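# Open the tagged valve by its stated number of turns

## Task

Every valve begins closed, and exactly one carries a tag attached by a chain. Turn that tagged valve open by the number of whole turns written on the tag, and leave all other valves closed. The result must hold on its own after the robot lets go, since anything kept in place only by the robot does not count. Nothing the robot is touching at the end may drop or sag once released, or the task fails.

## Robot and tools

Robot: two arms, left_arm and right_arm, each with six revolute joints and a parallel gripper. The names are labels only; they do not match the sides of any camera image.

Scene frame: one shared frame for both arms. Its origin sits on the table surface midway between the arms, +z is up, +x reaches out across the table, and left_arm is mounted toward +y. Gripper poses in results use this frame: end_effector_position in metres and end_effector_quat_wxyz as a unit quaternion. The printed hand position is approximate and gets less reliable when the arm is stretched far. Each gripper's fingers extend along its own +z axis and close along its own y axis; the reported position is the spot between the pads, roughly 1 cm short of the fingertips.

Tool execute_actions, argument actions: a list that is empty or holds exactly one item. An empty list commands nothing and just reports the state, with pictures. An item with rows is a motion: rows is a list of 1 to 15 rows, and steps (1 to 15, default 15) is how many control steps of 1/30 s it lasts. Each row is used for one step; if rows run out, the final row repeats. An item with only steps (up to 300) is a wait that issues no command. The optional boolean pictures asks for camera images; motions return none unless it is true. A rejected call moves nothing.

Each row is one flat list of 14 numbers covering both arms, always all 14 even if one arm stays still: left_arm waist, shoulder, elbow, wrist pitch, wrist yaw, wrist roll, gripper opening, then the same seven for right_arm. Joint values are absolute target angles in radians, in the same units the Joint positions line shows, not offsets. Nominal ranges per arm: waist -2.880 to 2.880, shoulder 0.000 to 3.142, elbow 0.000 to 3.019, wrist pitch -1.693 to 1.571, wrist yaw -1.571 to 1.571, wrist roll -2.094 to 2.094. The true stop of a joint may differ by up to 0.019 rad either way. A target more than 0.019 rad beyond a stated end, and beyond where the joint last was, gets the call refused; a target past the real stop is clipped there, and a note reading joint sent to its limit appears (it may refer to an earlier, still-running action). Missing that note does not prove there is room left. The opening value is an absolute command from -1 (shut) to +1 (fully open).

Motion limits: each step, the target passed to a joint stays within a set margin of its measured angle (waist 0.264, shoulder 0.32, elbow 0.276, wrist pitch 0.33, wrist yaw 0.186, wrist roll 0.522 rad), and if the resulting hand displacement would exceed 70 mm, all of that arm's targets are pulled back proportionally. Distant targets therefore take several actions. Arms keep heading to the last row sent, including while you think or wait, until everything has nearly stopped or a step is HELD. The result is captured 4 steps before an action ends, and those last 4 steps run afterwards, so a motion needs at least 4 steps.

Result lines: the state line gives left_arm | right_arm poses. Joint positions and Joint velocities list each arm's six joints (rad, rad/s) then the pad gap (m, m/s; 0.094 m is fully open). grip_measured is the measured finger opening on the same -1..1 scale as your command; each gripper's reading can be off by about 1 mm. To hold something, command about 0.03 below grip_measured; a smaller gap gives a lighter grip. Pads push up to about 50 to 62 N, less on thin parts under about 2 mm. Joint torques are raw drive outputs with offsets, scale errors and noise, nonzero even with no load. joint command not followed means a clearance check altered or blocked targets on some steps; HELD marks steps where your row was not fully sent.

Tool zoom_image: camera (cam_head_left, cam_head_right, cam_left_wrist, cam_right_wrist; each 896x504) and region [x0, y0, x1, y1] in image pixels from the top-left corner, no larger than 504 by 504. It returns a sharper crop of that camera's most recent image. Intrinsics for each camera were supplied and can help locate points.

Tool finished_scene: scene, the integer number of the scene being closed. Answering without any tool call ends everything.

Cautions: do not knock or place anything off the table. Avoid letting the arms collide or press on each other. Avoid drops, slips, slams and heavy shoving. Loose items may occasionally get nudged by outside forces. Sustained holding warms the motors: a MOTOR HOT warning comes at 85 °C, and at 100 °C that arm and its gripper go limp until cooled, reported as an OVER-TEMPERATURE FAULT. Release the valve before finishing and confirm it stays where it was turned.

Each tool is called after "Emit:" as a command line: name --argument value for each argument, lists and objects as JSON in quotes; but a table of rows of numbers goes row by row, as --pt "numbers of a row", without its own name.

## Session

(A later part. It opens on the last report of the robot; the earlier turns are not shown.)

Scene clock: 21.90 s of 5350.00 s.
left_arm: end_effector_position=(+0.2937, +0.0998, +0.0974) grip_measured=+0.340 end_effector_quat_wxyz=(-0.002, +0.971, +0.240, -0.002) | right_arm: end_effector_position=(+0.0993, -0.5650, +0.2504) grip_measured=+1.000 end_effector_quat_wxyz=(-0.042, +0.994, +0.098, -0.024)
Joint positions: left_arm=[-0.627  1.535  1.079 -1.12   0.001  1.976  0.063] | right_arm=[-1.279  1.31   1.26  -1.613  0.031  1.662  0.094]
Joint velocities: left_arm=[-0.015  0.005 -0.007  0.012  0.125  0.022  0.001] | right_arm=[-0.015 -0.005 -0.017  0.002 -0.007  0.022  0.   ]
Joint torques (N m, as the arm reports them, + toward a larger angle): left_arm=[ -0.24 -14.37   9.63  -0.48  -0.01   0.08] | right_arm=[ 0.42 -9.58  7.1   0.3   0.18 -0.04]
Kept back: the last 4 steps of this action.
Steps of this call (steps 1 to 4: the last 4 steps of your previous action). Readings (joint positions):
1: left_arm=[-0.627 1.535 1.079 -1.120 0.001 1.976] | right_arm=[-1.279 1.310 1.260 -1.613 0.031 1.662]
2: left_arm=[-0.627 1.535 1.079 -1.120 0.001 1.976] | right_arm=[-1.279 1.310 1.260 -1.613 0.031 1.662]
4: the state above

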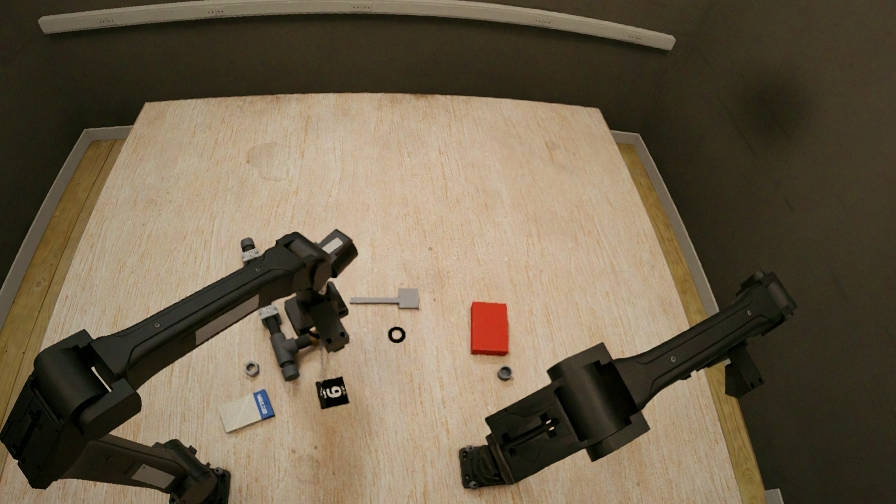

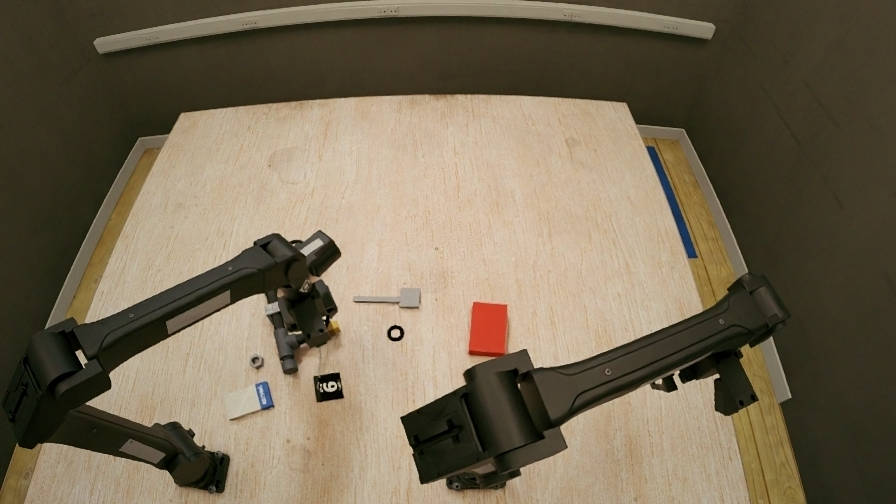

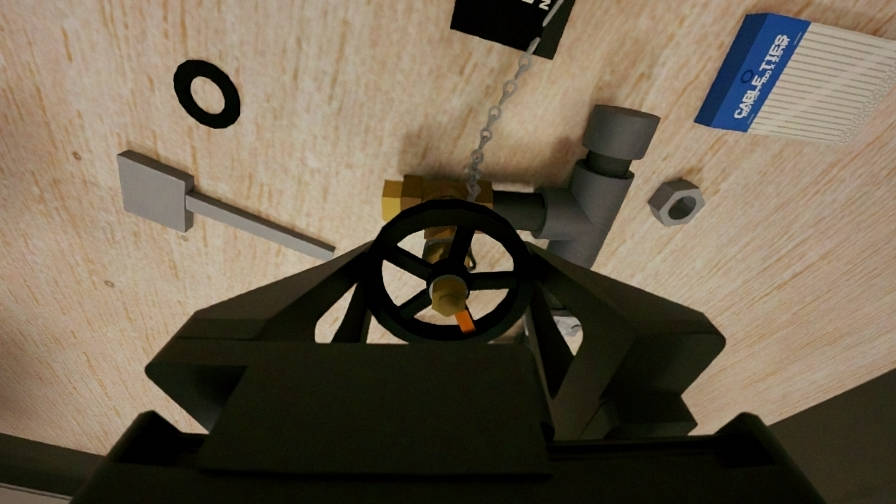

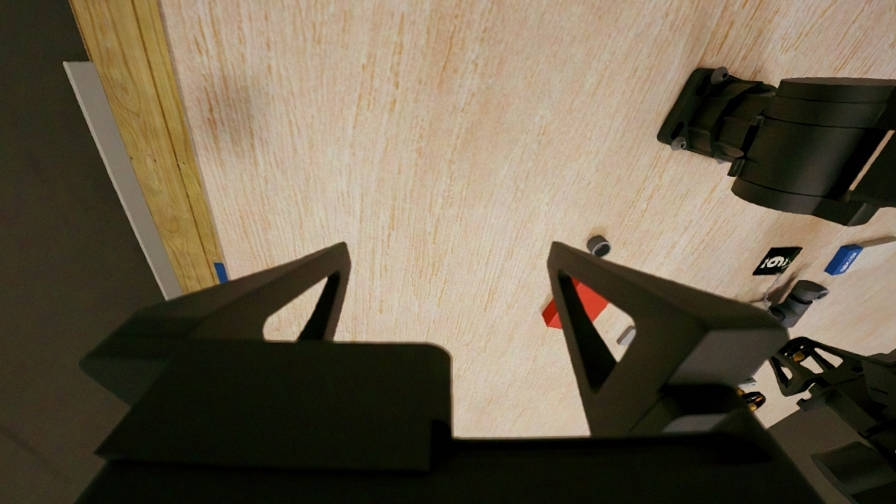

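Emit:
execute_actions --actions '[{"steps":49}]'

Emit:
execute_actions --actions '[{"rows":[[-0.63,1.52,1.115,-1.13,0,-2,0.58,-1.279,1.31,1.26,-1.613,0.031,1.662,1],[-0.63,1.52,1.115,-1.13,0,-2,0.58,-1.279,1.31,1.26,-1.613,0.031,1.662,1],[-0.63,1.52,1.115,-1.13,0,-2,0.58,-1.279,1.31,1.26,-1.613,0.031,1.662,1],[-0.63,1.52,1.115,-1.13,0,2.07,0.58,-1.279,1.31,1.26,-1.613,0.031,1.662,1]],"steps":4}]'

Emit:
execute_actions --actions '[{"steps":47}]'

Emit:
execute_actions --actions '[{"rows":[[-0.63,1.52,1.115,-1.13,0,1.98,0.42,-1.279,1.31,1.26,-1.613,0.031,1.662,1],[-0.63,1.52,1.115,-1.13,0,1.98,0.31,-1.279,1.31,1.26,-1.613,0.031,1.662,1]],"steps":5}]'

Emit:
execute_actions --actions '[{"rows":[[-0.63,1.52,1.115,-1.13,0,-2.08,0.31,-1.279,1.31,1.26,-1.613,0.031,1.662,1]],"steps":4}]'

Emit:
execute_actions --actions '[{"steps":47}]'

Emit:
execute_actions --actions '[{"rows":[[-0.63,1.52,1.115,-1.13,0,-2,0.58,-1.279,1.31,1.26,-1.613,0.031,1.662,1],[-0.63,1.52,1.115,-1.13,0,-2,0.58,-1.279,1.31,1.26,-1.613,0.031,1.662,1],[-0.63,1.52,1.115,-1.13,0,-2,0.58,-1.279,1.31,1.26,-1.613,0.031,1.662,1],[-0.63,1.52,1.115,-1.13,0,2.07,0.58,-1.279,1.31,1.26,-1.613,0.031,1.662,1]],"steps":4}]'

Emit:
execute_actions --actions '[{"steps":47}]'

Emit:
execute_actions --actions '[{"rows":[[-0.63,1.52,1.115,-1.13,0,1.98,0.42,-1.279,1.31,1.26,-1.613,0.031,1.662,1],[-0.63,1.52,1.115,-1.13,0,1.98,0.31,-1.279,1.31,1.26,-1.613,0.031,1.662,1]],"steps":5}]'

Emit:
execute_actions --actions '[{"rows":[[-0.63,1.52,1.115,-1.13,0,-2.08,0.31,-1.279,1.31,1.26,-1.613,0.031,1.662,1]],"steps":4}]'

Emit:
execute_actions --actions '[{"steps":47}]'

Emit:
execute_actions --actions '[{"rows":[[-0.63,1.52,1.115,-1.13,0,-2,0.58,-1.279,1.31,1.26,-1.613,0.031,1.662,1],[-0.63,1.52,1.115,-1.13,0,-2,0.58,-1.279,1.31,1.26,-1.613,0.031,1.662,1],[-0.63,1.52,1.115,-1.13,0,-2,0.58,-1.279,1.31,1.26,-1.613,0.031,1.662,1],[-0.63,1.52,1.115,-1.13,0,2.07,0.58,-1.279,1.31,1.26,-1.613,0.031,1.662,1]],"steps":4}]'

Emit:
execute_actions --actions '[{"steps":47}]'

Emit:
execute_actions --actions '[{"rows":[[-0.63,1.52,1.115,-1.13,0,1.98,0.42,-1.279,1.31,1.26,-1.613,0.031,1.662,1],[-0.63,1.52,1.115,-1.13,0,1.98,0.31,-1.279,1.31,1.26,-1.613,0.031,1.662,1]],"steps":5}]'

Emit:
execute_actions --actions '[{"rows":[[-0.63,1.52,1.115,-1.13,0,-2.08,0.31,-1.279,1.31,1.26,-1.613,0.031,1.662,1]],"steps":4}]'

Emit:
execute_actions --actions '[{"steps":47}]'

Emit:
execute_actions --actions '[{"rows":[[-0.63,1.52,1.115,-1.13,0,-2,0.58,-1.279,1.31,1.26,-1.613,0.031,1.662,1],[-0.63,1.52,1.115,-1.13,0,-2,0.58,-1.279,1.31,1.26,-1.613,0.031,1.662,1],[-0.63,1.52,1.115,-1.13,0,-2,0.58,-1.279,1.31,1.26,-1.613,0.031,1.662,1],[-0.63,1.52,1.115,-1.13,0,2.07,0.58,-1.279,1.31,1.26,-1.613,0.031,1.662,1]],"steps":4}]'

Emit:
execute_actions --actions '[{"steps":47}]'

Emit:
execute_actions --actions '[{"rows":[[-0.63,1.52,1.115,-1.13,0,1.98,0.42,-1.279,1.31,1.26,-1.613,0.031,1.662,1],[-0.63,1.52,1.115,-1.13,0,1.98,0.31,-1.279,1.31,1.26,-1.613,0.031,1.662,1]],"steps":7}]' --pictures true

Scene clock: 23.53 s of 5350.00 s.
left_arm: end_effector_position=(+0.2937, +0.0996, +0.0933) grip_measured=+0.320 end_effector_quat_wxyz=(-0.002, -0.590, +0.807, +0.005) | right_arm: end_effector_position=(+0.0993, -0.5650, +0.2504) grip_measured=+1.000 end_effector_quat_wxyz=(-0.042, +0.994, +0.098, -0.024)
Joint positions: left_arm=[-0.627  1.544  1.078 -1.115  0.002 -1.943  0.062] | right_arm=[-1.279  1.31   1.26  -1.613  0.031  1.662  0.094]
Joint velocities: left_arm=[-0.015  0.005 -0.012  0.012  0.051 -0.505 -0.001] | right_arm=[ 0.005 -0.005 -0.007 -0.007 -0.007  0.022  0.   ]
Joint torques (N m, as the arm reports them, + toward a larger angle): left_arm=[ -1.38 -15.71   9.73  -0.69  -0.22  -0.53] | right_arm=[ 0.44 -9.49  7.15  0.3   0.18 -0.04]
Kept back: nothing.
Steps of this call (steps 1 to 4: the last 4 steps of your previous action; steps 5 to 49: the robot went on to your last target). Readings (joint positions):
1: left_arm=[-0.627 1.535 1.079 -1.120 0.001 1.907] | right_arm=[-1.279 1.310 1.260 -1.613 0.031 1.662]
2: left_arm=[-0.627 1.535 1.079 -1.120 0.001 1.819] | right_arm=[-1.279 1.310 1.260 -1.613 0.031 1.662]
4: left_arm=[-0.627 1.535 1.079 -1.119 0.001 1.648] | right_arm=[-1.279 1.310 1.260 -1.613 0.031 1.662]
8: left_arm=[-0.628 1.535 1.079 -1.118 -0.001 1.303] | right_arm=[-1.279 1.310 1.260 -1.613 0.031 1.662]
49: the state above

Scene clock: 23.57 s of 5350.00 s.
left_arm: end_effector_position=(+0.2937, +0.0996, +0.0933) grip_measured=+0.320 end_effector_quat_wxyz=(-0.002, -0.596, +0.803, +0.005) | right_arm: end_effector_position=(+0.0993, -0.5650, +0.2504) grip_measured=+1.000 end_effector_quat_wxyz=(-0.042, +0.994, +0.098, -0.024)
Joint positions: left_arm=[-0.627  1.544  1.078 -1.115  0.001 -1.958  0.062] | right_arm=[-1.279  1.31   1.26  -1.613  0.031  1.662  0.094]
Joint velocities: left_arm=[-0.005 -0.015 -0.017  0.007  0.051 -0.447  0.001] | right_arm=[-0.005  0.005  0.002 -0.012  0.051  0.007  0.   ]
Joint torques (N m, as the arm reports them, + toward a larger angle): left_arm=[ -0.42 -15.28   9.71  -0.69  -0.17  -0.59] | right_arm=[ 0.53 -9.64  7.17  0.28  0.18 -0.04]
Kept back: the last 4 steps of this action.
Steps of this call (step 1: the robot went on to your last target). Readings (joint positions):
1: the state above

Scene clock: 25.13 s of 5350.00 s.
left_arm: end_effector_position=(+0.2929, +0.1002, +0.0961) grip_measured=+0.579 end_effector_quat_wxyz=(-0.004, +0.970, +0.242, -0.004) | right_arm: end_effector_position=(+0.0993, -0.5650, +0.2504) grip_measured=+1.000 end_effector_quat_wxyz=(-0.042, +0.994, +0.098, -0.024)
Joint positions: left_arm=[-0.627  1.538  1.079 -1.123  0.002  1.971  0.074] | right_arm=[-1.279  1.31   1.26  -1.613  0.031  1.662  0.094]
Joint velocities: left_arm=[ 0.005 -0.005 -0.007 -0.002  0.037  0.564 -0.001] | right_arm=[-0.005 -0.024  0.002 -0.002 -0.051 -0.007  0.   ]
Joint torques (N m, as the arm reports them, + toward a larger angle): left_arm=[ -0.3  -15.12   9.52  -0.33  -0.06   0.17] | right_arm=[ 0.44 -9.54  7.11  0.26  0.18 -0.03]
Kept back: nothing.
Steps of this call (steps 1 to 4: the last 4 steps of your previous action; steps 5 to 47: the robot went on to your last target). Readings (joint positions):
1: left_arm=[-0.627 1.544 1.078 -1.116 0.002 -1.965] | right_arm=[-1.279 1.310 1.260 -1.613 0.031 1.662]
2: left_arm=[-0.627 1.542 1.079 -1.118 0.002 -1.970] | right_arm=[-1.279 1.310 1.260 -1.613 0.031 1.662]
4: left_arm=[-0.627 1.538 1.079 -1.121 0.002 -1.900] | right_arm=[-1.279 1.310 1.260 -1.613 0.031 1.662]
8: left_arm=[-0.627 1.538 1.079 -1.123 0.002 -1.506] | right_arm=[-1.279 1.310 1.260 -1.613 0.031 1.662]
47: the state above

Scene clock: 25.17 s of 5350.00 s.
left_arm: end_effector_position=(+0.2929, +0.1002, +0.0961) grip_measured=+0.487 end_effector_quat_wxyz=(-0.004, +0.971, +0.239, -0.004) | right_arm: end_effector_position=(+0.0993, -0.5650, +0.2504) grip_measured=+1.000 end_effector_quat_wxyz=(-0.042, +0.994, +0.098, -0.024)
Joint positions: left_arm=[-0.627  1.538  1.079 -1.123  0.002  1.977  0.07 ] | right_arm=[-1.279  1.31   1.26  -1.613  0.031  1.662  0.094]
Joint velocities: left_arm=[-0.024 -0.015 -0.012 -0.002 -0.051  0.051 -0.132] | right_arm=[-0.005  0.005 -0.017 -0.007  0.007  0.037  0.   ]
Joint torques (N m, as the arm reports them, + toward a larger angle): left_arm=[ -0.37 -14.65   9.57  -0.32  -0.06   0.09] | right_arm=[ 0.41 -9.46  7.13  0.3   0.19 -0.04]
Steps of this call (step 1: the first step of this action). Readings (joint positions):
1: the state above

Scene clock: 25.30 s of 5350.00 s.
left_arm: end_effector_position=(+0.2932, +0.0997, +0.0962) grip_measured=+0.328 end_effector_quat_wxyz=(-0.003, +0.971, +0.240, -0.004) | right_arm: end_effector_position=(+0.0993, -0.5650, +0.2504) grip_measured=+1.000 end_effector_quat_wxyz=(-0.042, +0.994, +0.098, -0.024)
Joint positions: left_arm=[-0.627  1.538  1.079 -1.121  0.003  1.976  0.062] | right_arm=[-1.279  1.31   1.26  -1.613  0.031  1.662  0.094]
Joint velocities: left_arm=[-0.005 -0.015  0.002 -0.042  0.022  0.022 -0.   ] | right_arm=[ 0.005  0.015 -0.002  0.007 -0.022 -0.022  0.   ]
Joint torques (N m, as the arm reports them, + toward a larger angle): left_arm=[ -0.02 -14.62   9.49  -0.48  -0.09   0.15] | right_arm=[ 0.49 -9.53  7.13  0.28  0.18 -0.03]
Kept back: the last 4 steps of this action.
Steps of this call (steps 1 to 4: the last 4 steps of your previous action). Readings (joint positions):
1: left_arm=[-0.627 1.538 1.079 -1.123 0.003 1.977] | right_arm=[-1.279 1.310 1.260 -1.613 0.031 1.662]
2: left_arm=[-0.627 1.538 1.079 -1.122 0.003 1.976] | right_arm=[-1.279 1.310 1.260 -1.613 0.031 1.662]
4: the state above

Scene clock: 26.87 s of 5350.00 s.
left_arm: end_effector_position=(+0.2938, +0.0994, +0.0943) grip_measured=+0.322 end_effector_quat_wxyz=(+0.000, -0.572, +0.820, +0.004) | right_arm: end_effector_position=(+0.0993, -0.5650, +0.2504) grip_measured=+1.000 end_effector_quat_wxyz=(-0.042, +0.994, +0.098, -0.024)
Joint positions: left_arm=[-0.629  1.542  1.078 -1.115 -0.002 -1.902  0.062] | right_arm=[-1.279  1.31   1.26  -1.613  0.031  1.662  0.094]
Joint velocities: left_arm=[-0.005 -0.005  0.002  0.012  0.007 -0.769  0.   ] | right_arm=[-0.015 -0.015 -0.012 -0.007 -0.051  0.037  0.   ]
Joint torques (N m, as the arm reports them, + toward a larger angle): left_arm=[  0.2  -14.27   9.88  -0.68  -0.04  -0.54] | right_arm=[ 0.42 -9.48  7.12  0.3   0.18 -0.04]
Kept back: nothing.
Steps of this call (steps 1 to 4: the last 4 steps of your previous action; steps 5 to 47: the robot went on to your last target). Readings (joint positions):
1: left_arm=[-0.627 1.538 1.079 -1.121 0.003 1.907] | right_arm=[-1.279 1.310 1.260 -1.613 0.031 1.662]
2: left_arm=[-0.627 1.538 1.079 -1.120 0.003 1.820] | right_arm=[-1.279 1.310 1.260 -1.613 0.031 1.662]
4: left_arm=[-0.627 1.538 1.079 -1.119 0.003 1.647] | right_arm=[-1.279 1.310 1.260 -1.613 0.031 1.662]
8: left_arm=[-0.627 1.538 1.079 -1.118 0.000 1.300] | right_arm=[-1.279 1.310 1.260 -1.613 0.031 1.662]
47: the state above

Scene clock: 26.90 s of 5350.00 s.
left_arm: end_effector_position=(+0.2938, +0.0993, +0.0943) grip_measured=+0.322 end_effector_quat_wxyz=(+0.000, -0.582, +0.813, +0.004) | right_arm: end_effector_position=(+0.0993, -0.5650, +0.2504) grip_measured=+1.000 end_effector_quat_wxyz=(-0.042, +0.994, +0.098, -0.024)
Joint positions: left_arm=[-0.63   1.542  1.078 -1.115 -0.003 -1.926  0.062] | right_arm=[-1.279  1.31   1.26  -1.613  0.031  1.662  0.094]
Joint velocities: left_arm=[-0.005  0.005  0.007 -0.022  0.037 -0.579 -0.   ] | right_arm=[-0.015 -0.015 -0.007 -0.007  0.051  0.007  0.   ]
Joint torques (N m, as the arm reports them, + toward a larger angle): left_arm=[  0.26 -15.     9.7   -0.64  -0.07  -0.61] | right_arm=[ 0.48 -9.57  7.16  0.28  0.18 -0.04]
Kept back: the last 4 steps of this action.
Steps of this call (step 1: the robot went on to your last target). Readings (joint positions):
1: the state above

Scene clock: 28.47 s of 5350.00 s.
left_arm: end_effector_position=(+0.2929, +0.0997, +0.0969) grip_measured=+0.579 end_effector_quat_wxyz=(-0.004, +0.971, +0.239, -0.002) | right_arm: end_effector_position=(+0.0993, -0.5650, +0.2504) grip_measured=+1.000 end_effector_quat_wxyz=(-0.042, +0.994, +0.098, -0.024)
Joint positions: left_arm=[-0.63   1.537  1.08  -1.123 -0.002  1.975  0.074] | right_arm=[-1.279  1.31   1.26  -1.613  0.031  1.662  0.094]
Joint velocities: left_arm=[-0.005 -0.024  0.002 -0.017 -0.007  0.564  0.   ] | right_arm=[-0.005 -0.005 -0.012 -0.002 -0.007  0.051  0.   ]
Joint torques (N m, as the arm reports them, + toward a larger angle): left_arm=[ -0.11 -14.67   9.58  -0.34   0.07   0.18] | right_arm=[ 0.51 -9.43  7.15  0.28  0.18 -0.04]
Kept back: nothing.
Steps of this call (steps 1 to 4: the last 4 steps of your previous action; steps 5 to 47: the robot went on to your last target). Readings (joint positions):
1: left_arm=[-0.630 1.542 1.078 -1.117 -0.002 -1.939] | right_arm=[-1.279 1.310 1.260 -1.613 0.031 1.662]
2: left_arm=[-0.630 1.541 1.079 -1.118 -0.002 -1.949] | right_arm=[-1.279 1.310 1.260 -1.613 0.031 1.662]
4: left_arm=[-0.630 1.537 1.080 -1.121 -0.002 -1.884] | right_arm=[-1.279 1.310 1.260 -1.613 0.031 1.662]
8: left_arm=[-0.630 1.537 1.080 -1.123 -0.002 -1.490] | right_arm=[-1.279 1.310 1.260 -1.613 0.031 1.662]
47: the state above

Scene clock: 28.50 s of 5350.00 s.
left_arm: end_effector_position=(+0.2929, +0.0997, +0.0969) grip_measured=+0.487 end_effector_quat_wxyz=(-0.004, +0.972, +0.237, -0.002) | right_arm: end_effector_position=(+0.0993, -0.5650, +0.2504) grip_measured=+1.000 end_effector_quat_wxyz=(-0.042, +0.994, +0.098, -0.024)
Joint positions: left_arm=[-0.63   1.537  1.08  -1.123 -0.002  1.98   0.07 ] | right_arm=[-1.279  1.31   1.26  -1.613  0.031  1.662  0.094]
Joint velocities: left_arm=[-0.005 -0.015 -0.007  0.007  0.081  0.007 -0.13 ] | right_arm=[-0.005 -0.005  0.002  0.007  0.007  0.007  0.   ]
Joint torques (N m, as the arm reports them, + toward a larger angle): left_arm=[ -0.26 -14.04   9.52  -0.3    0.06   0.06] | right_arm=[ 0.41 -9.52  7.16  0.28  0.18 -0.04]
Steps of this call (step 1: the first step of this action). Readings (joint positions):
1: the state above

Scene clock: 28.63 s of 5350.00 s.
left_arm: end_effector_position=(+0.2929, +0.0995, +0.0969) grip_measured=+0.336 end_effector_quat_wxyz=(-0.004, +0.971, +0.237, -0.002) | right_arm: end_effector_position=(+0.0993, -0.5650, +0.2504) grip_measured=+1.000 end_effector_quat_wxyz=(-0.042, +0.994, +0.098, -0.024)
Joint positions: left_arm=[-0.63   1.537  1.08  -1.123 -0.001  1.979  0.063] | right_arm=[-1.279  1.31   1.26  -1.613  0.031  1.662  0.094]
Joint velocities: left_arm=[-0.005 -0.015 -0.007 -0.002  0.037 -0.007  0.001] | right_arm=[ 0.015 -0.005 -0.002 -0.017  0.007 -0.022  0.   ]
Joint torques (N m, as the arm reports them, + toward a larger angle): left_arm=[ -0.26 -14.54   9.58  -0.41   0.01   0.08] | right_arm=[ 0.54 -9.53  7.16  0.3   0.18 -0.03]
Kept back: the last 4 steps of this action.
Steps of this call (steps 1 to 4: the last 4 steps of your previous action). Readings (joint positions):
1: left_arm=[-0.630 1.537 1.080 -1.123 -0.001 1.980] | right_arm=[-1.279 1.310 1.260 -1.613 0.031 1.662]
2: left_arm=[-0.630 1.537 1.080 -1.123 -0.001 1.979] | right_arm=[-1.279 1.310 1.260 -1.613 0.031 1.662]
4: the state above

Scene clock: 30.20 s of 5350.00 s.
left_arm: end_effector_position=(+0.2940, +0.0997, +0.0949) grip_measured=+0.322 end_effector_quat_wxyz=(-0.000, -0.572, +0.820, +0.004) | right_arm: end_effector_position=(+0.0993, -0.5650, +0.2504) grip_measured=+1.000 end_effector_quat_wxyz=(-0.042, +0.994, +0.098, -0.024)
Joint positions: left_arm=[-0.628  1.541  1.078 -1.117 -0.002 -1.9    0.062] | right_arm=[-1.279  1.31   1.26  -1.613  0.031  1.662  0.094]
Joint velocities: left_arm=[-0.005 -0.005 -0.002 -0.017 -0.051 -0.755 -0.   ] | right_arm=[-0.005 -0.015  0.002 -0.007 -0.037 -0.037  0.   ]
Joint torques (N m, as the arm reports them, + toward a larger angle): left_arm=[  0.56 -14.86   9.59  -0.65  -0.05  -0.56] | right_arm=[ 0.45 -9.51  7.16  0.31  0.19 -0.03]
Kept back: nothing.
Steps of this call (steps 1 to 4: the last 4 steps of your previous action; steps 5 to 47: the robot went on to your last target). Readings (joint positions):
1: left_arm=[-0.630 1.537 1.080 -1.123 -0.001 1.910] | right_arm=[-1.279 1.310 1.260 -1.613 0.031 1.662]
2: left_arm=[-0.630 1.537 1.080 -1.122 -0.000 1.822] | right_arm=[-1.279 1.310 1.260 -1.613 0.031 1.662]
4: left_arm=[-0.630 1.537 1.080 -1.121 -0.001 1.650] | right_arm=[-1.279 1.310 1.260 -1.613 0.031 1.662]
8: left_arm=[-0.630 1.537 1.080 -1.120 -0.003 1.304] | right_arm=[-1.279 1.310 1.260 -1.613 0.031 1.662]
47: the state above

Scene clock: 30.23 s of 5350.00 s.
left_arm: end_effector_position=(+0.2941, +0.0998, +0.0947) grip_measured=+0.322 end_effector_quat_wxyz=(+0.000, -0.582, +0.813, +0.004) | right_arm: end_effector_position=(+0.0993, -0.5650, +0.2504) grip_measured=+1.000 end_effector_quat_wxyz=(-0.042, +0.994, +0.098, -0.024)
Joint positions: left_arm=[-0.628  1.541  1.078 -1.117 -0.002 -1.924  0.062] | right_arm=[-1.279  1.31   1.26  -1.613  0.031  1.662  0.094]
Joint velocities: left_arm=[-0.015 -0.005 -0.002  0.022 -0.037 -0.681 -0.001] | right_arm=[-0.005 -0.005 -0.017  0.007 -0.022  0.051  0.   ]
Joint torques (N m, as the arm reports them, + toward a larger angle): left_arm=[  0.35 -14.92   9.53  -0.58  -0.07  -0.61] | right_arm=[ 0.4  -9.47  7.2   0.27  0.17 -0.03]
Kept back: the last 4 steps of this action.
Steps of this call (step 1: the robot went on to your last target). Readings (joint positions):
1: the state above

Scene clock: 31.80 s of 5350.00 s.
left_arm: end_effector_position=(+0.2934, +0.1002, +0.0974) grip_measured=+0.579 end_effector_quat_wxyz=(-0.004, +0.971, +0.240, -0.002) | right_arm: end_effector_position=(+0.0993, -0.5650, +0.2504) grip_measured=+1.000 end_effector_quat_wxyz=(-0.042, +0.994, +0.098, -0.024)
Joint positions: left_arm=[-0.628  1.536  1.08  -1.123 -0.002  1.975  0.074] | right_arm=[-1.279  1.31   1.26  -1.613  0.031  1.662  0.094]
Joint velocities: left_arm=[-0.005 -0.015  0.007 -0.012 -0.066  0.505  0.001] | right_arm=[-0.015 -0.015 -0.002 -0.002 -0.007  0.007  0.   ]
Joint torques (N m, as the arm reports them, + toward a larger angle): left_arm=[ -0.28 -14.62   9.55  -0.32   0.07   0.16] | right_arm=[ 0.37 -9.59  7.13  0.29  0.18 -0.03]
Kept back: nothing.
Steps of this call (steps 1 to 4: the last 4 steps of your previous action; steps 5 to 47: the robot went on to your last target). Readings (joint positions):
1: left_arm=[-0.628 1.541 1.078 -1.118 -0.002 -1.937] | right_arm=[-1.279 1.310 1.260 -1.613 0.031 1.662]
2: left_arm=[-0.628 1.539 1.079 -1.119 -0.002 -1.948] | right_arm=[-1.279 1.310 1.260 -1.613 0.031 1.662]
4: left_arm=[-0.628 1.536 1.080 -1.122 -0.002 -1.883] | right_arm=[-1.279 1.310 1.260 -1.613 0.031 1.662]
8: left_arm=[-0.628 1.536 1.080 -1.123 -0.002 -1.489] | right_arm=[-1.279 1.310 1.260 -1.613 0.031 1.662]
47: the state above

Scene clock: 31.83 s of 5350.00 s.
left_arm: end_effector_position=(+0.2934, +0.1002, +0.0974) grip_measured=+0.487 end_effector_quat_wxyz=(-0.004, +0.971, +0.238, -0.002) | right_arm: end_effector_position=(+0.0993, -0.5650, +0.2504) grip_measured=+1.000 end_effector_quat_wxyz=(-0.042, +0.994, +0.098, -0.024)
Joint positions: left_arm=[-0.628  1.536  1.08  -1.123 -0.002  1.98   0.07 ] | right_arm=[-1.279  1.31   1.26  -1.613  0.031  1.662  0.094]
Joint velocities: left_arm=[ 0.015  0.005 -0.007  0.002  0.051 -0.007 -0.131] | right_arm=[-0.005 -0.005 -0.012 -0.027  0.007 -0.037  0.   ]
Joint torques (N m, as the arm reports them, + toward a larger angle): left_arm=[ -0.38 -14.6    9.49  -0.21   0.07   0.04] | right_arm=[ 0.48 -9.49  7.16  0.29  0.18 -0.03]
Steps of this call (step 1: the first step of this action). Readings (joint positions):
1: the state above

Scene clock: 31.97 s of 5350.00 s.
left_arm: end_effector_position=(+0.2935, +0.0997, +0.0974) grip_measured=+0.342 end_effector_quat_wxyz=(-0.003, +0.971, +0.238, -0.002) | right_arm: end_effector_position=(+0.0993, -0.5650, +0.2504) grip_measured=+1.000 end_effector_quat_wxyz=(-0.042, +0.994, +0.098, -0.024)
Joint positions: left_arm=[-0.628  1.536  1.08  -1.122 -0.     1.979  0.063] | right_arm=[-1.279  1.31   1.26  -1.613  0.031  1.662  0.094]
Joint velocities: left_arm=[ 0.005 -0.015 -0.017 -0.007 -0.066 -0.007  0.   ] | right_arm=[-0.005 -0.015 -0.022 -0.002  0.022  0.037  0.   ]
Joint torques (N m, as the arm reports them, + toward a larger angle): left_arm=[ -0.44 -13.85   9.58  -0.42   0.03   0.08] | right_arm=[ 0.43 -9.49  7.16  0.3   0.18 -0.04]
Kept back: the last 4 steps of this action.
Steps of this call (steps 1 to 4: the last 4 steps of your previous action). Readings (joint positions):
1: left_arm=[-0.628 1.536 1.080 -1.122 -0.000 1.980] | right_arm=[-1.279 1.310 1.260 -1.613 0.031 1.662]
2: left_arm=[-0.628 1.536 1.080 -1.122 -0.000 1.979] | right_arm=[-1.279 1.310 1.260 -1.613 0.031 1.662]
4: the state above

Scene clock: 33.53 s of 5350.00 s.
left_arm: end_effector_position=(+0.2940, +0.1001, +0.0948) grip_measured=+0.322 end_effector_quat_wxyz=(-0.001, -0.572, +0.820, +0.004) | right_arm: end_effector_position=(+0.0993, -0.5650, +0.2504) grip_measured=+1.000 end_effector_quat_wxyz=(-0.042, +0.994, +0.098, -0.024)
Joint positions: left_arm=[-0.627  1.54   1.078 -1.116 -0.001 -1.899  0.062] | right_arm=[-1.279  1.31   1.26  -1.613  0.031  1.662  0.094]
Joint velocities: left_arm=[-0.005 -0.015  0.017 -0.012 -0.095 -0.857  0.   ] | right_arm=[-0.005 -0.005 -0.007 -0.002  0.037  0.007  0.   ]
Joint torques (N m, as the arm reports them, + toward a larger angle): left_arm=[ -0.68 -14.61   9.84  -0.48  -0.11  -0.58] | right_arm=[ 0.43 -9.51  7.18  0.28  0.18 -0.03]
Kept back: nothing.
Steps of this call (steps 1 to 4: the last 4 steps of your previous action; steps 5 to 47: the robot went on to your last target). Readings (joint positions):
1: left_arm=[-0.628 1.536 1.080 -1.122 -0.000 1.910] | right_arm=[-1.279 1.310 1.260 -1.613 0.031 1.662]
2: left_arm=[-0.628 1.536 1.080 -1.122 0.001 1.823] | right_arm=[-1.279 1.310 1.260 -1.613 0.031 1.662]
4: left_arm=[-0.628 1.536 1.080 -1.121 -0.001 1.651] | right_arm=[-1.279 1.310 1.260 -1.613 0.031 1.662]
8: left_arm=[-0.628 1.536 1.080 -1.120 -0.002 1.307] | right_arm=[-1.279 1.310 1.260 -1.613 0.031 1.662]
47: the state above

Scene clock: 33.57 s of 5350.00 s.
left_arm: end_effector_position=(+0.2940, +0.1001, +0.0948) grip_measured=+0.322 end_effector_quat_wxyz=(-0.000, -0.581, +0.814, +0.004) | right_arm: end_effector_position=(+0.0993, -0.5650, +0.2504) grip_measured=+1.000 end_effector_quat_wxyz=(-0.042, +0.994, +0.098, -0.024)
Joint positions: left_arm=[-0.627  1.54   1.078 -1.116 -0.002 -1.922  0.062] | right_arm=[-1.279  1.31   1.26  -1.613  0.031  1.662  0.094]
Joint velocities: left_arm=[-0.015 -0.015 -0.007  0.007  0.007 -0.637  0.001] | right_arm=[-0.005 -0.005  0.002 -0.007 -0.022  0.037  0.   ]
Joint torques (N m, as the arm reports them, + toward a larger angle): left_arm=[  0.4  -15.12   9.74  -0.61  -0.09  -0.62] | right_arm=[ 0.42 -9.6   7.14  0.3   0.18 -0.03]
Kept back: the last 4 steps of this action.
Steps of this call (step 1: the robot went on to your last target). Readings (joint positions):
1: the state above

Scene clock: 35.13 s of 5350.00 s.
left_arm: end_effector_position=(+0.2934, +0.1005, +0.0971) grip_measured=+0.579 end_effector_quat_wxyz=(-0.004, +0.971, +0.240, -0.002) | right_arm: end_effector_position=(+0.0993, -0.5650, +0.2504) grip_measured=+1.000 end_effector_quat_wxyz=(-0.042, +0.994, +0.098, -0.024)
Joint positions: left_arm=[-0.627  1.536  1.079 -1.123 -0.001  1.975  0.074] | right_arm=[-1.279  1.31   1.26  -1.613  0.031  1.662  0.094]
Joint velocities: left_arm=[-0.005 -0.005 -0.032 -0.017  0.095  0.549 -0.   ] | right_arm=[ 0.005 -0.005 -0.007  0.002 -0.007 -0.051  0.   ]
Joint torques (N m, as the arm reports them, + toward a larger angle): left_arm=[ -0.3  -14.27   9.61  -0.3    0.05   0.19] | right_arm=[ 0.48 -9.52  7.16  0.32  0.18 -0.03]
Kept back: nothing.
Steps of this call (steps 1 to 4: the last 4 steps of your previous action; steps 5 to 47: the robot went on to your last target). Readings (joint positions):
1: left_arm=[-0.627 1.540 1.078 -1.117 -0.002 -1.936] | right_arm=[-1.279 1.310 1.260 -1.613 0.031 1.662]
2: left_arm=[-0.627 1.539 1.079 -1.118 -0.002 -1.947] | right_arm=[-1.279 1.310 1.260 -1.613 0.031 1.662]
4: left_arm=[-0.627 1.536 1.079 -1.121 -0.001 -1.882] | right_arm=[-1.279 1.310 1.260 -1.613 0.031 1.662]
8: left_arm=[-0.627 1.536 1.079 -1.123 -0.001 -1.489] | right_arm=[-1.279 1.310 1.260 -1.613 0.031 1.662]
47: the state above

Scene clock: 35.23 s of 5350.00 s.
left_arm: end_effector_position=(+0.2936, +0.0998, +0.0973) grip_measured=+0.341 end_effector_quat_wxyz=(-0.002, +0.971, +0.238, -0.002) | right_arm: end_effector_position=(+0.0993, -0.5650, +0.2504) grip_measured=+1.000 end_effector_quat_wxyz=(-0.042, +0.994, +0.098, -0.024)
Joint positions: left_arm=[-0.627  1.536  1.079 -1.121  0.001  1.979  0.063] | right_arm=[-1.279  1.31   1.26  -1.613  0.031  1.662  0.094]
Joint velocities: left_arm=[-0.005 -0.015 -0.007  0.042 -0.007  0.037 -0.001] | right_arm=[-0.005  0.005  0.002 -0.002  0.022  0.037  0.   ]
Joint torques (N m, as the arm reports them, + toward a larger angle): left_arm=[ -0.58 -14.37   9.38  -0.61  -0.02   0.06] | right_arm=[ 0.39 -9.57  7.13  0.29  0.18 -0.03]
Steps of this call (steps 1 to 3: the first 3 steps of this action). Readings (joint positions):
1: left_arm=[-0.627 1.536 1.079 -1.123 -0.001 1.980] | right_arm=[-1.279 1.310 1.260 -1.613 0.031 1.662]
2: left_arm=[-0.627 1.536 1.079 -1.121 0.001 1.980] | right_arm=[-1.279 1.310 1.260 -1.613 0.031 1.662]
3: the state above

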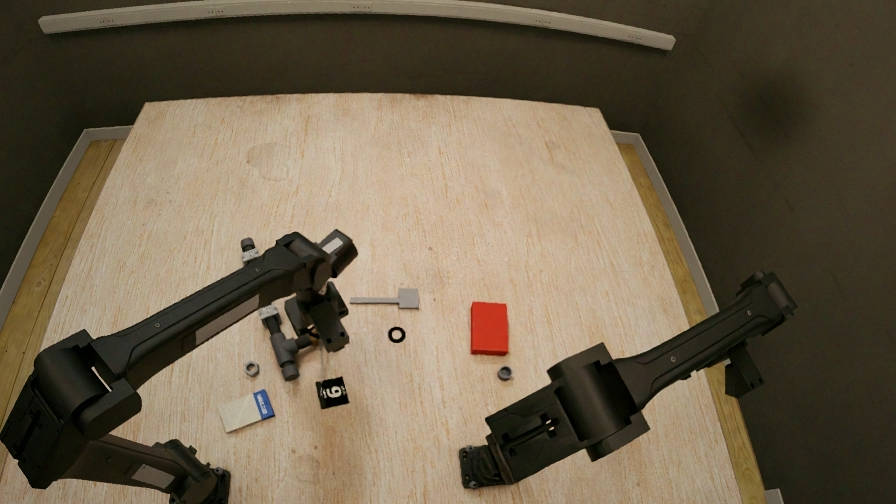

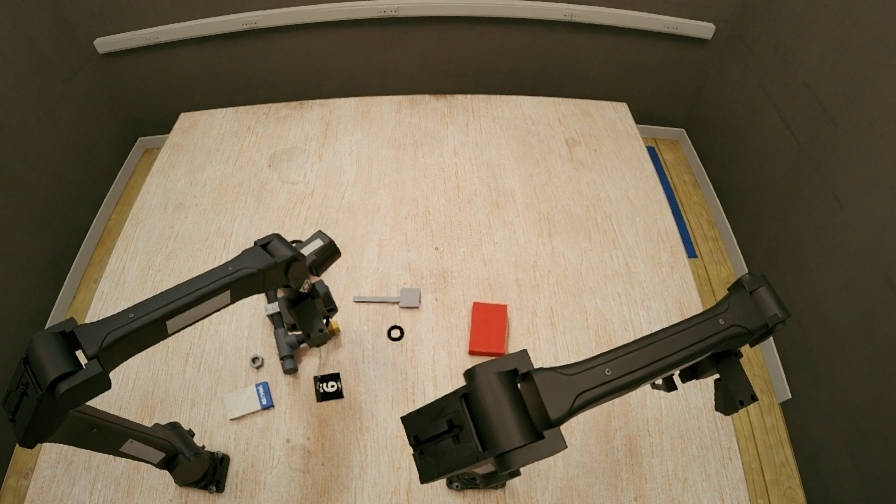

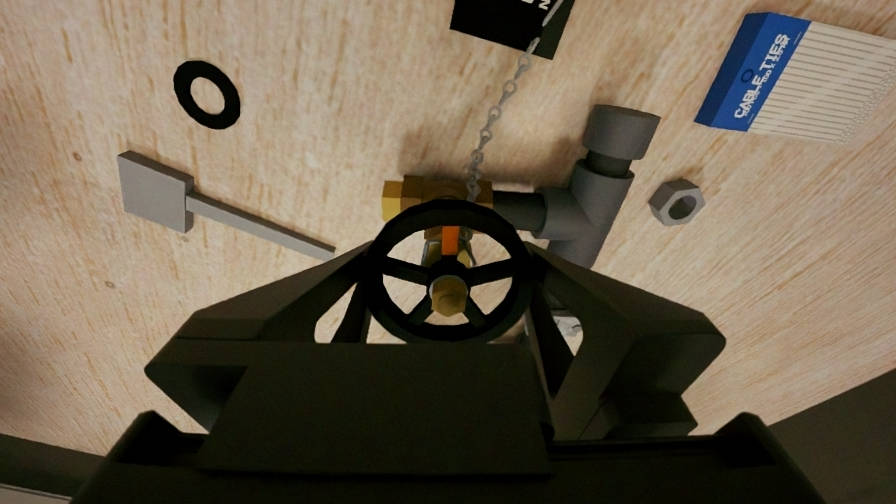

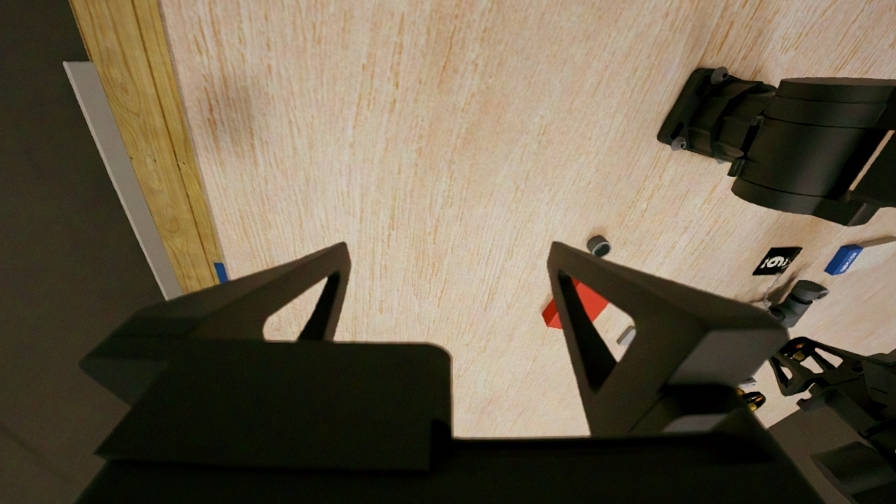

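5.5 turns; half remains.

Emit:
execute_actions --actions '[{"rows":[[-0.63,1.52,1.115,-1.13,0,-1.33,0.31,-1.279,1.31,1.26,-1.613,0.031,1.662,1]],"steps":4}]'

Emit:
execute_actions --actions '[{"steps":46}]'

Emit:
execute_actions --actions '[{"rows":[[-0.63,1.52,1.115,-1.13,0,-1.25,1,-1.279,1.31,1.26,-1.613,0.031,1.662,1]],"steps":12}]' --pictures true

Scene clock: 36.27 s of 5350.00 s.
left_arm: end_effector_position=(+0.2937, +0.0998, +0.0973) grip_measured=+0.341 end_effector_quat_wxyz=(-0.002, +0.971, +0.239, -0.002) | right_arm: end_effector_position=(+0.0993, -0.5650, +0.2504) grip_measured=+1.000 end_effector_quat_wxyz=(-0.042, +0.994, +0.098, -0.024)
Joint positions: left_arm=[-0.627  1.536  1.079 -1.12   0.001  1.978  0.063] | right_arm=[-1.279  1.31   1.26  -1.613  0.031  1.662  0.094]
Joint velocities: left_arm=[-0.005 -0.005 -0.017  0.002 -0.007 -0.066  0.001] | right_arm=[-0.005 -0.005 -0.002 -0.017 -0.007  0.051  0.   ]
Joint torques (N m, as the arm reports them, + toward a larger angle): left_arm=[ -0.34 -14.29   9.59  -0.46  -0.03   0.06] | right_arm=[ 0.34 -9.48  7.15  0.31  0.19 -0.04]
Kept back: the last 4 steps of this action.
Steps of this call (steps 1 to 4: the last 4 steps of your previous action; steps 5 to 15: the robot went on to your last target; steps 16 to 31: nothing new was sent). Readings (joint positions):
1: left_arm=[-0.627 1.536 1.079 -1.120 0.001 1.978] | right_arm=[-1.279 1.310 1.260 -1.613 0.031 1.662]
2: left_arm=[-0.627 1.536 1.079 -1.120 0.001 1.978] | right_arm=[-1.279 1.310 1.260 -1.613 0.031 1.662]
4: left_arm=[-0.627 1.536 1.079 -1.120 0.001 1.978] | right_arm=[-1.279 1.310 1.260 -1.613 0.031 1.662]
8: left_arm=[-0.627 1.536 1.079 -1.120 0.001 1.978] | right_arm=[-1.279 1.310 1.260 -1.613 0.031 1.662]
31: the state above

Scene clock: 37.80 s of 5350.00 s.
left_arm: end_effector_position=(+0.2943, +0.0991, +0.0956) grip_measured=+0.324 end_effector_quat_wxyz=(-0.006, -0.275, +0.961, -0.001) | right_arm: end_effector_position=(+0.0993, -0.5650, +0.2504) grip_measured=+1.000 end_effector_quat_wxyz=(-0.042, +0.994, +0.098, -0.024)
Joint positions: left_arm=[-0.624  1.539  1.079 -1.116  0.011 -1.235  0.062] | right_arm=[-1.279  1.31   1.26  -1.613  0.031  1.662  0.094]
Joint velocities: left_arm=[-0.015  0.005 -0.007  0.007  0.022 -0.139 -0.   ] | right_arm=[-0.015 -0.015 -0.012 -0.002  0.022 -0.022  0.   ]
Joint torques (N m, as the arm reports them, + toward a larger angle): left_arm=[ -0.7  -14.28   9.67  -0.58  -0.54  -0.73] | right_arm=[ 0.45 -9.42  7.14  0.3   0.17 -0.04]
Kept back: nothing.
Steps of this call (steps 1 to 4: the last 4 steps of your previous action; steps 5 to 46: the robot went on to your last target). Readings (joint positions):
1: left_arm=[-0.627 1.536 1.079 -1.120 0.001 1.910] | right_arm=[-1.279 1.310 1.260 -1.613 0.031 1.662]
2: left_arm=[-0.627 1.536 1.079 -1.120 0.001 1.822] | right_arm=[-1.279 1.310 1.260 -1.613 0.031 1.662]
4: left_arm=[-0.627 1.536 1.079 -1.120 0.000 1.651] | right_arm=[-1.279 1.310 1.260 -1.613 0.031 1.662]
8: left_arm=[-0.627 1.536 1.079 -1.119 -0.002 1.306] | right_arm=[-1.279 1.310 1.260 -1.613 0.031 1.662]
46: the state above

Scene clock: 38.07 s of 5350.00 s.
left_arm: end_effector_position=(+0.2943, +0.1009, +0.0977) grip_measured=+1.000 end_effector_quat_wxyz=(-0.003, -0.277, +0.961, +0.002) | right_arm: end_effector_position=(+0.0993, -0.5650, +0.2504) grip_measured=+1.000 end_effector_quat_wxyz=(-0.042, +0.994, +0.098, -0.024)
Joint positions: left_arm=[-0.624  1.535  1.08  -1.123  0.003 -1.239  0.094] | right_arm=[-1.279  1.31   1.26  -1.613  0.031  1.662  0.094]
Joint velocities: left_arm=[-0.005 -0.005 -0.002 -0.012  0.037 -0.037  0.   ] | right_arm=[-0.015 -0.005 -0.007  0.017 -0.022 -0.081  0.   ]
Joint torques (N m, as the arm reports them, + toward a larger angle): left_arm=[ -0.54 -14.23   9.44  -0.26  -0.23   0.01] | right_arm=[ 0.36 -9.44  7.12  0.3   0.18 -0.04]
Steps of this call (steps 1 to 8: the first 8 steps of this action). Readings (joint positions):
1: left_arm=[-0.624 1.539 1.079 -1.117 0.008 -1.236] | right_arm=[-1.279 1.310 1.260 -1.613 0.031 1.662]
2: left_arm=[-0.624 1.538 1.080 -1.119 0.005 -1.237] | right_arm=[-1.279 1.310 1.260 -1.613 0.031 1.662]
4: left_arm=[-0.624 1.535 1.080 -1.121 0.003 -1.238] | right_arm=[-1.279 1.310 1.260 -1.613 0.031 1.662]
8: the state above

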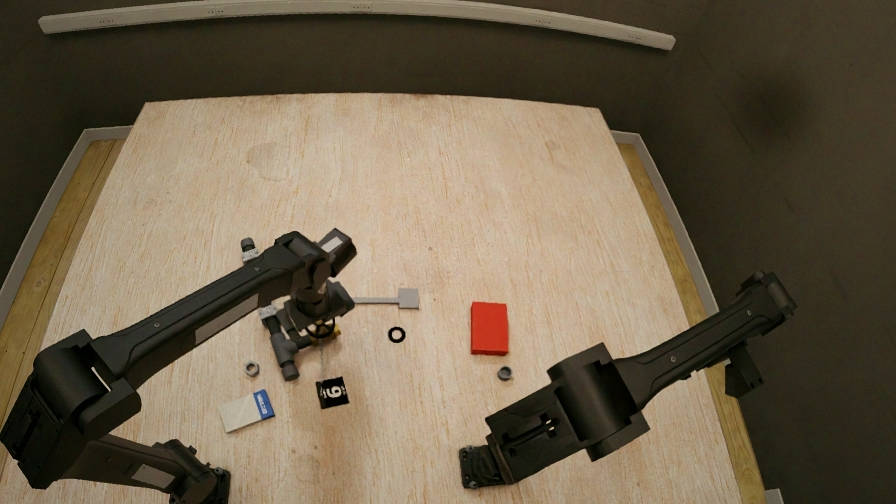

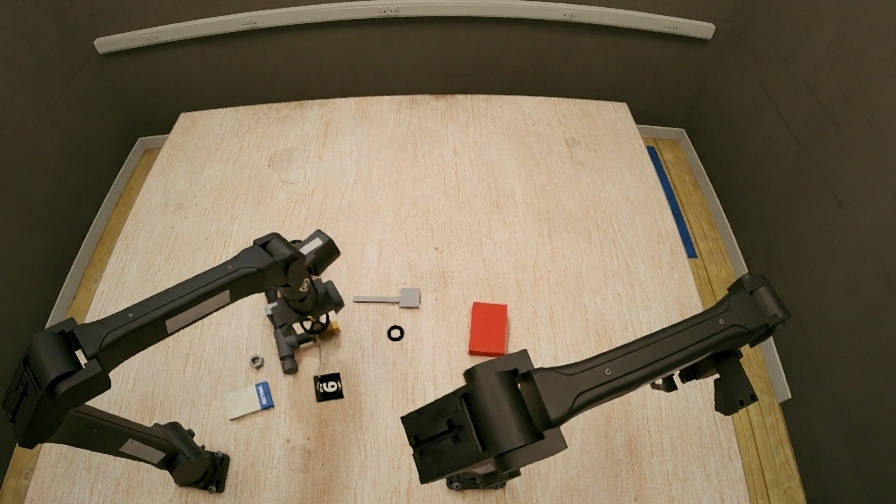

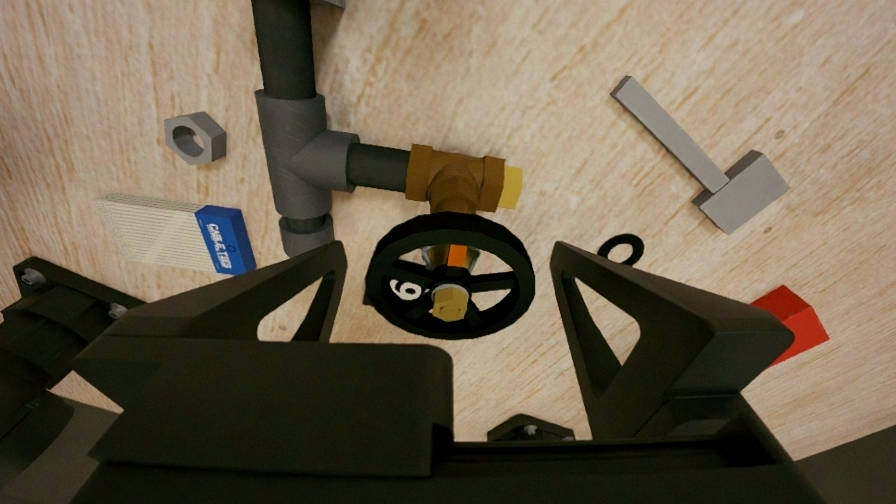

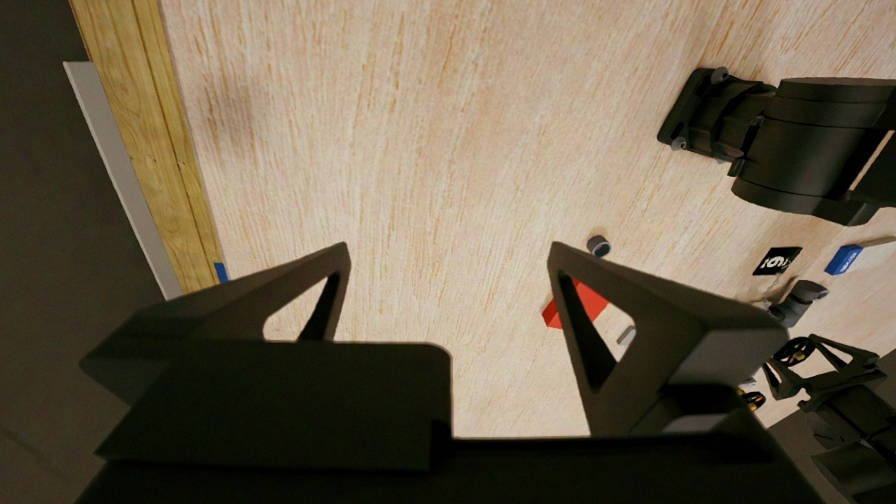

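Emit:
finished_scene --scene 2

The scene is finished: the task was done.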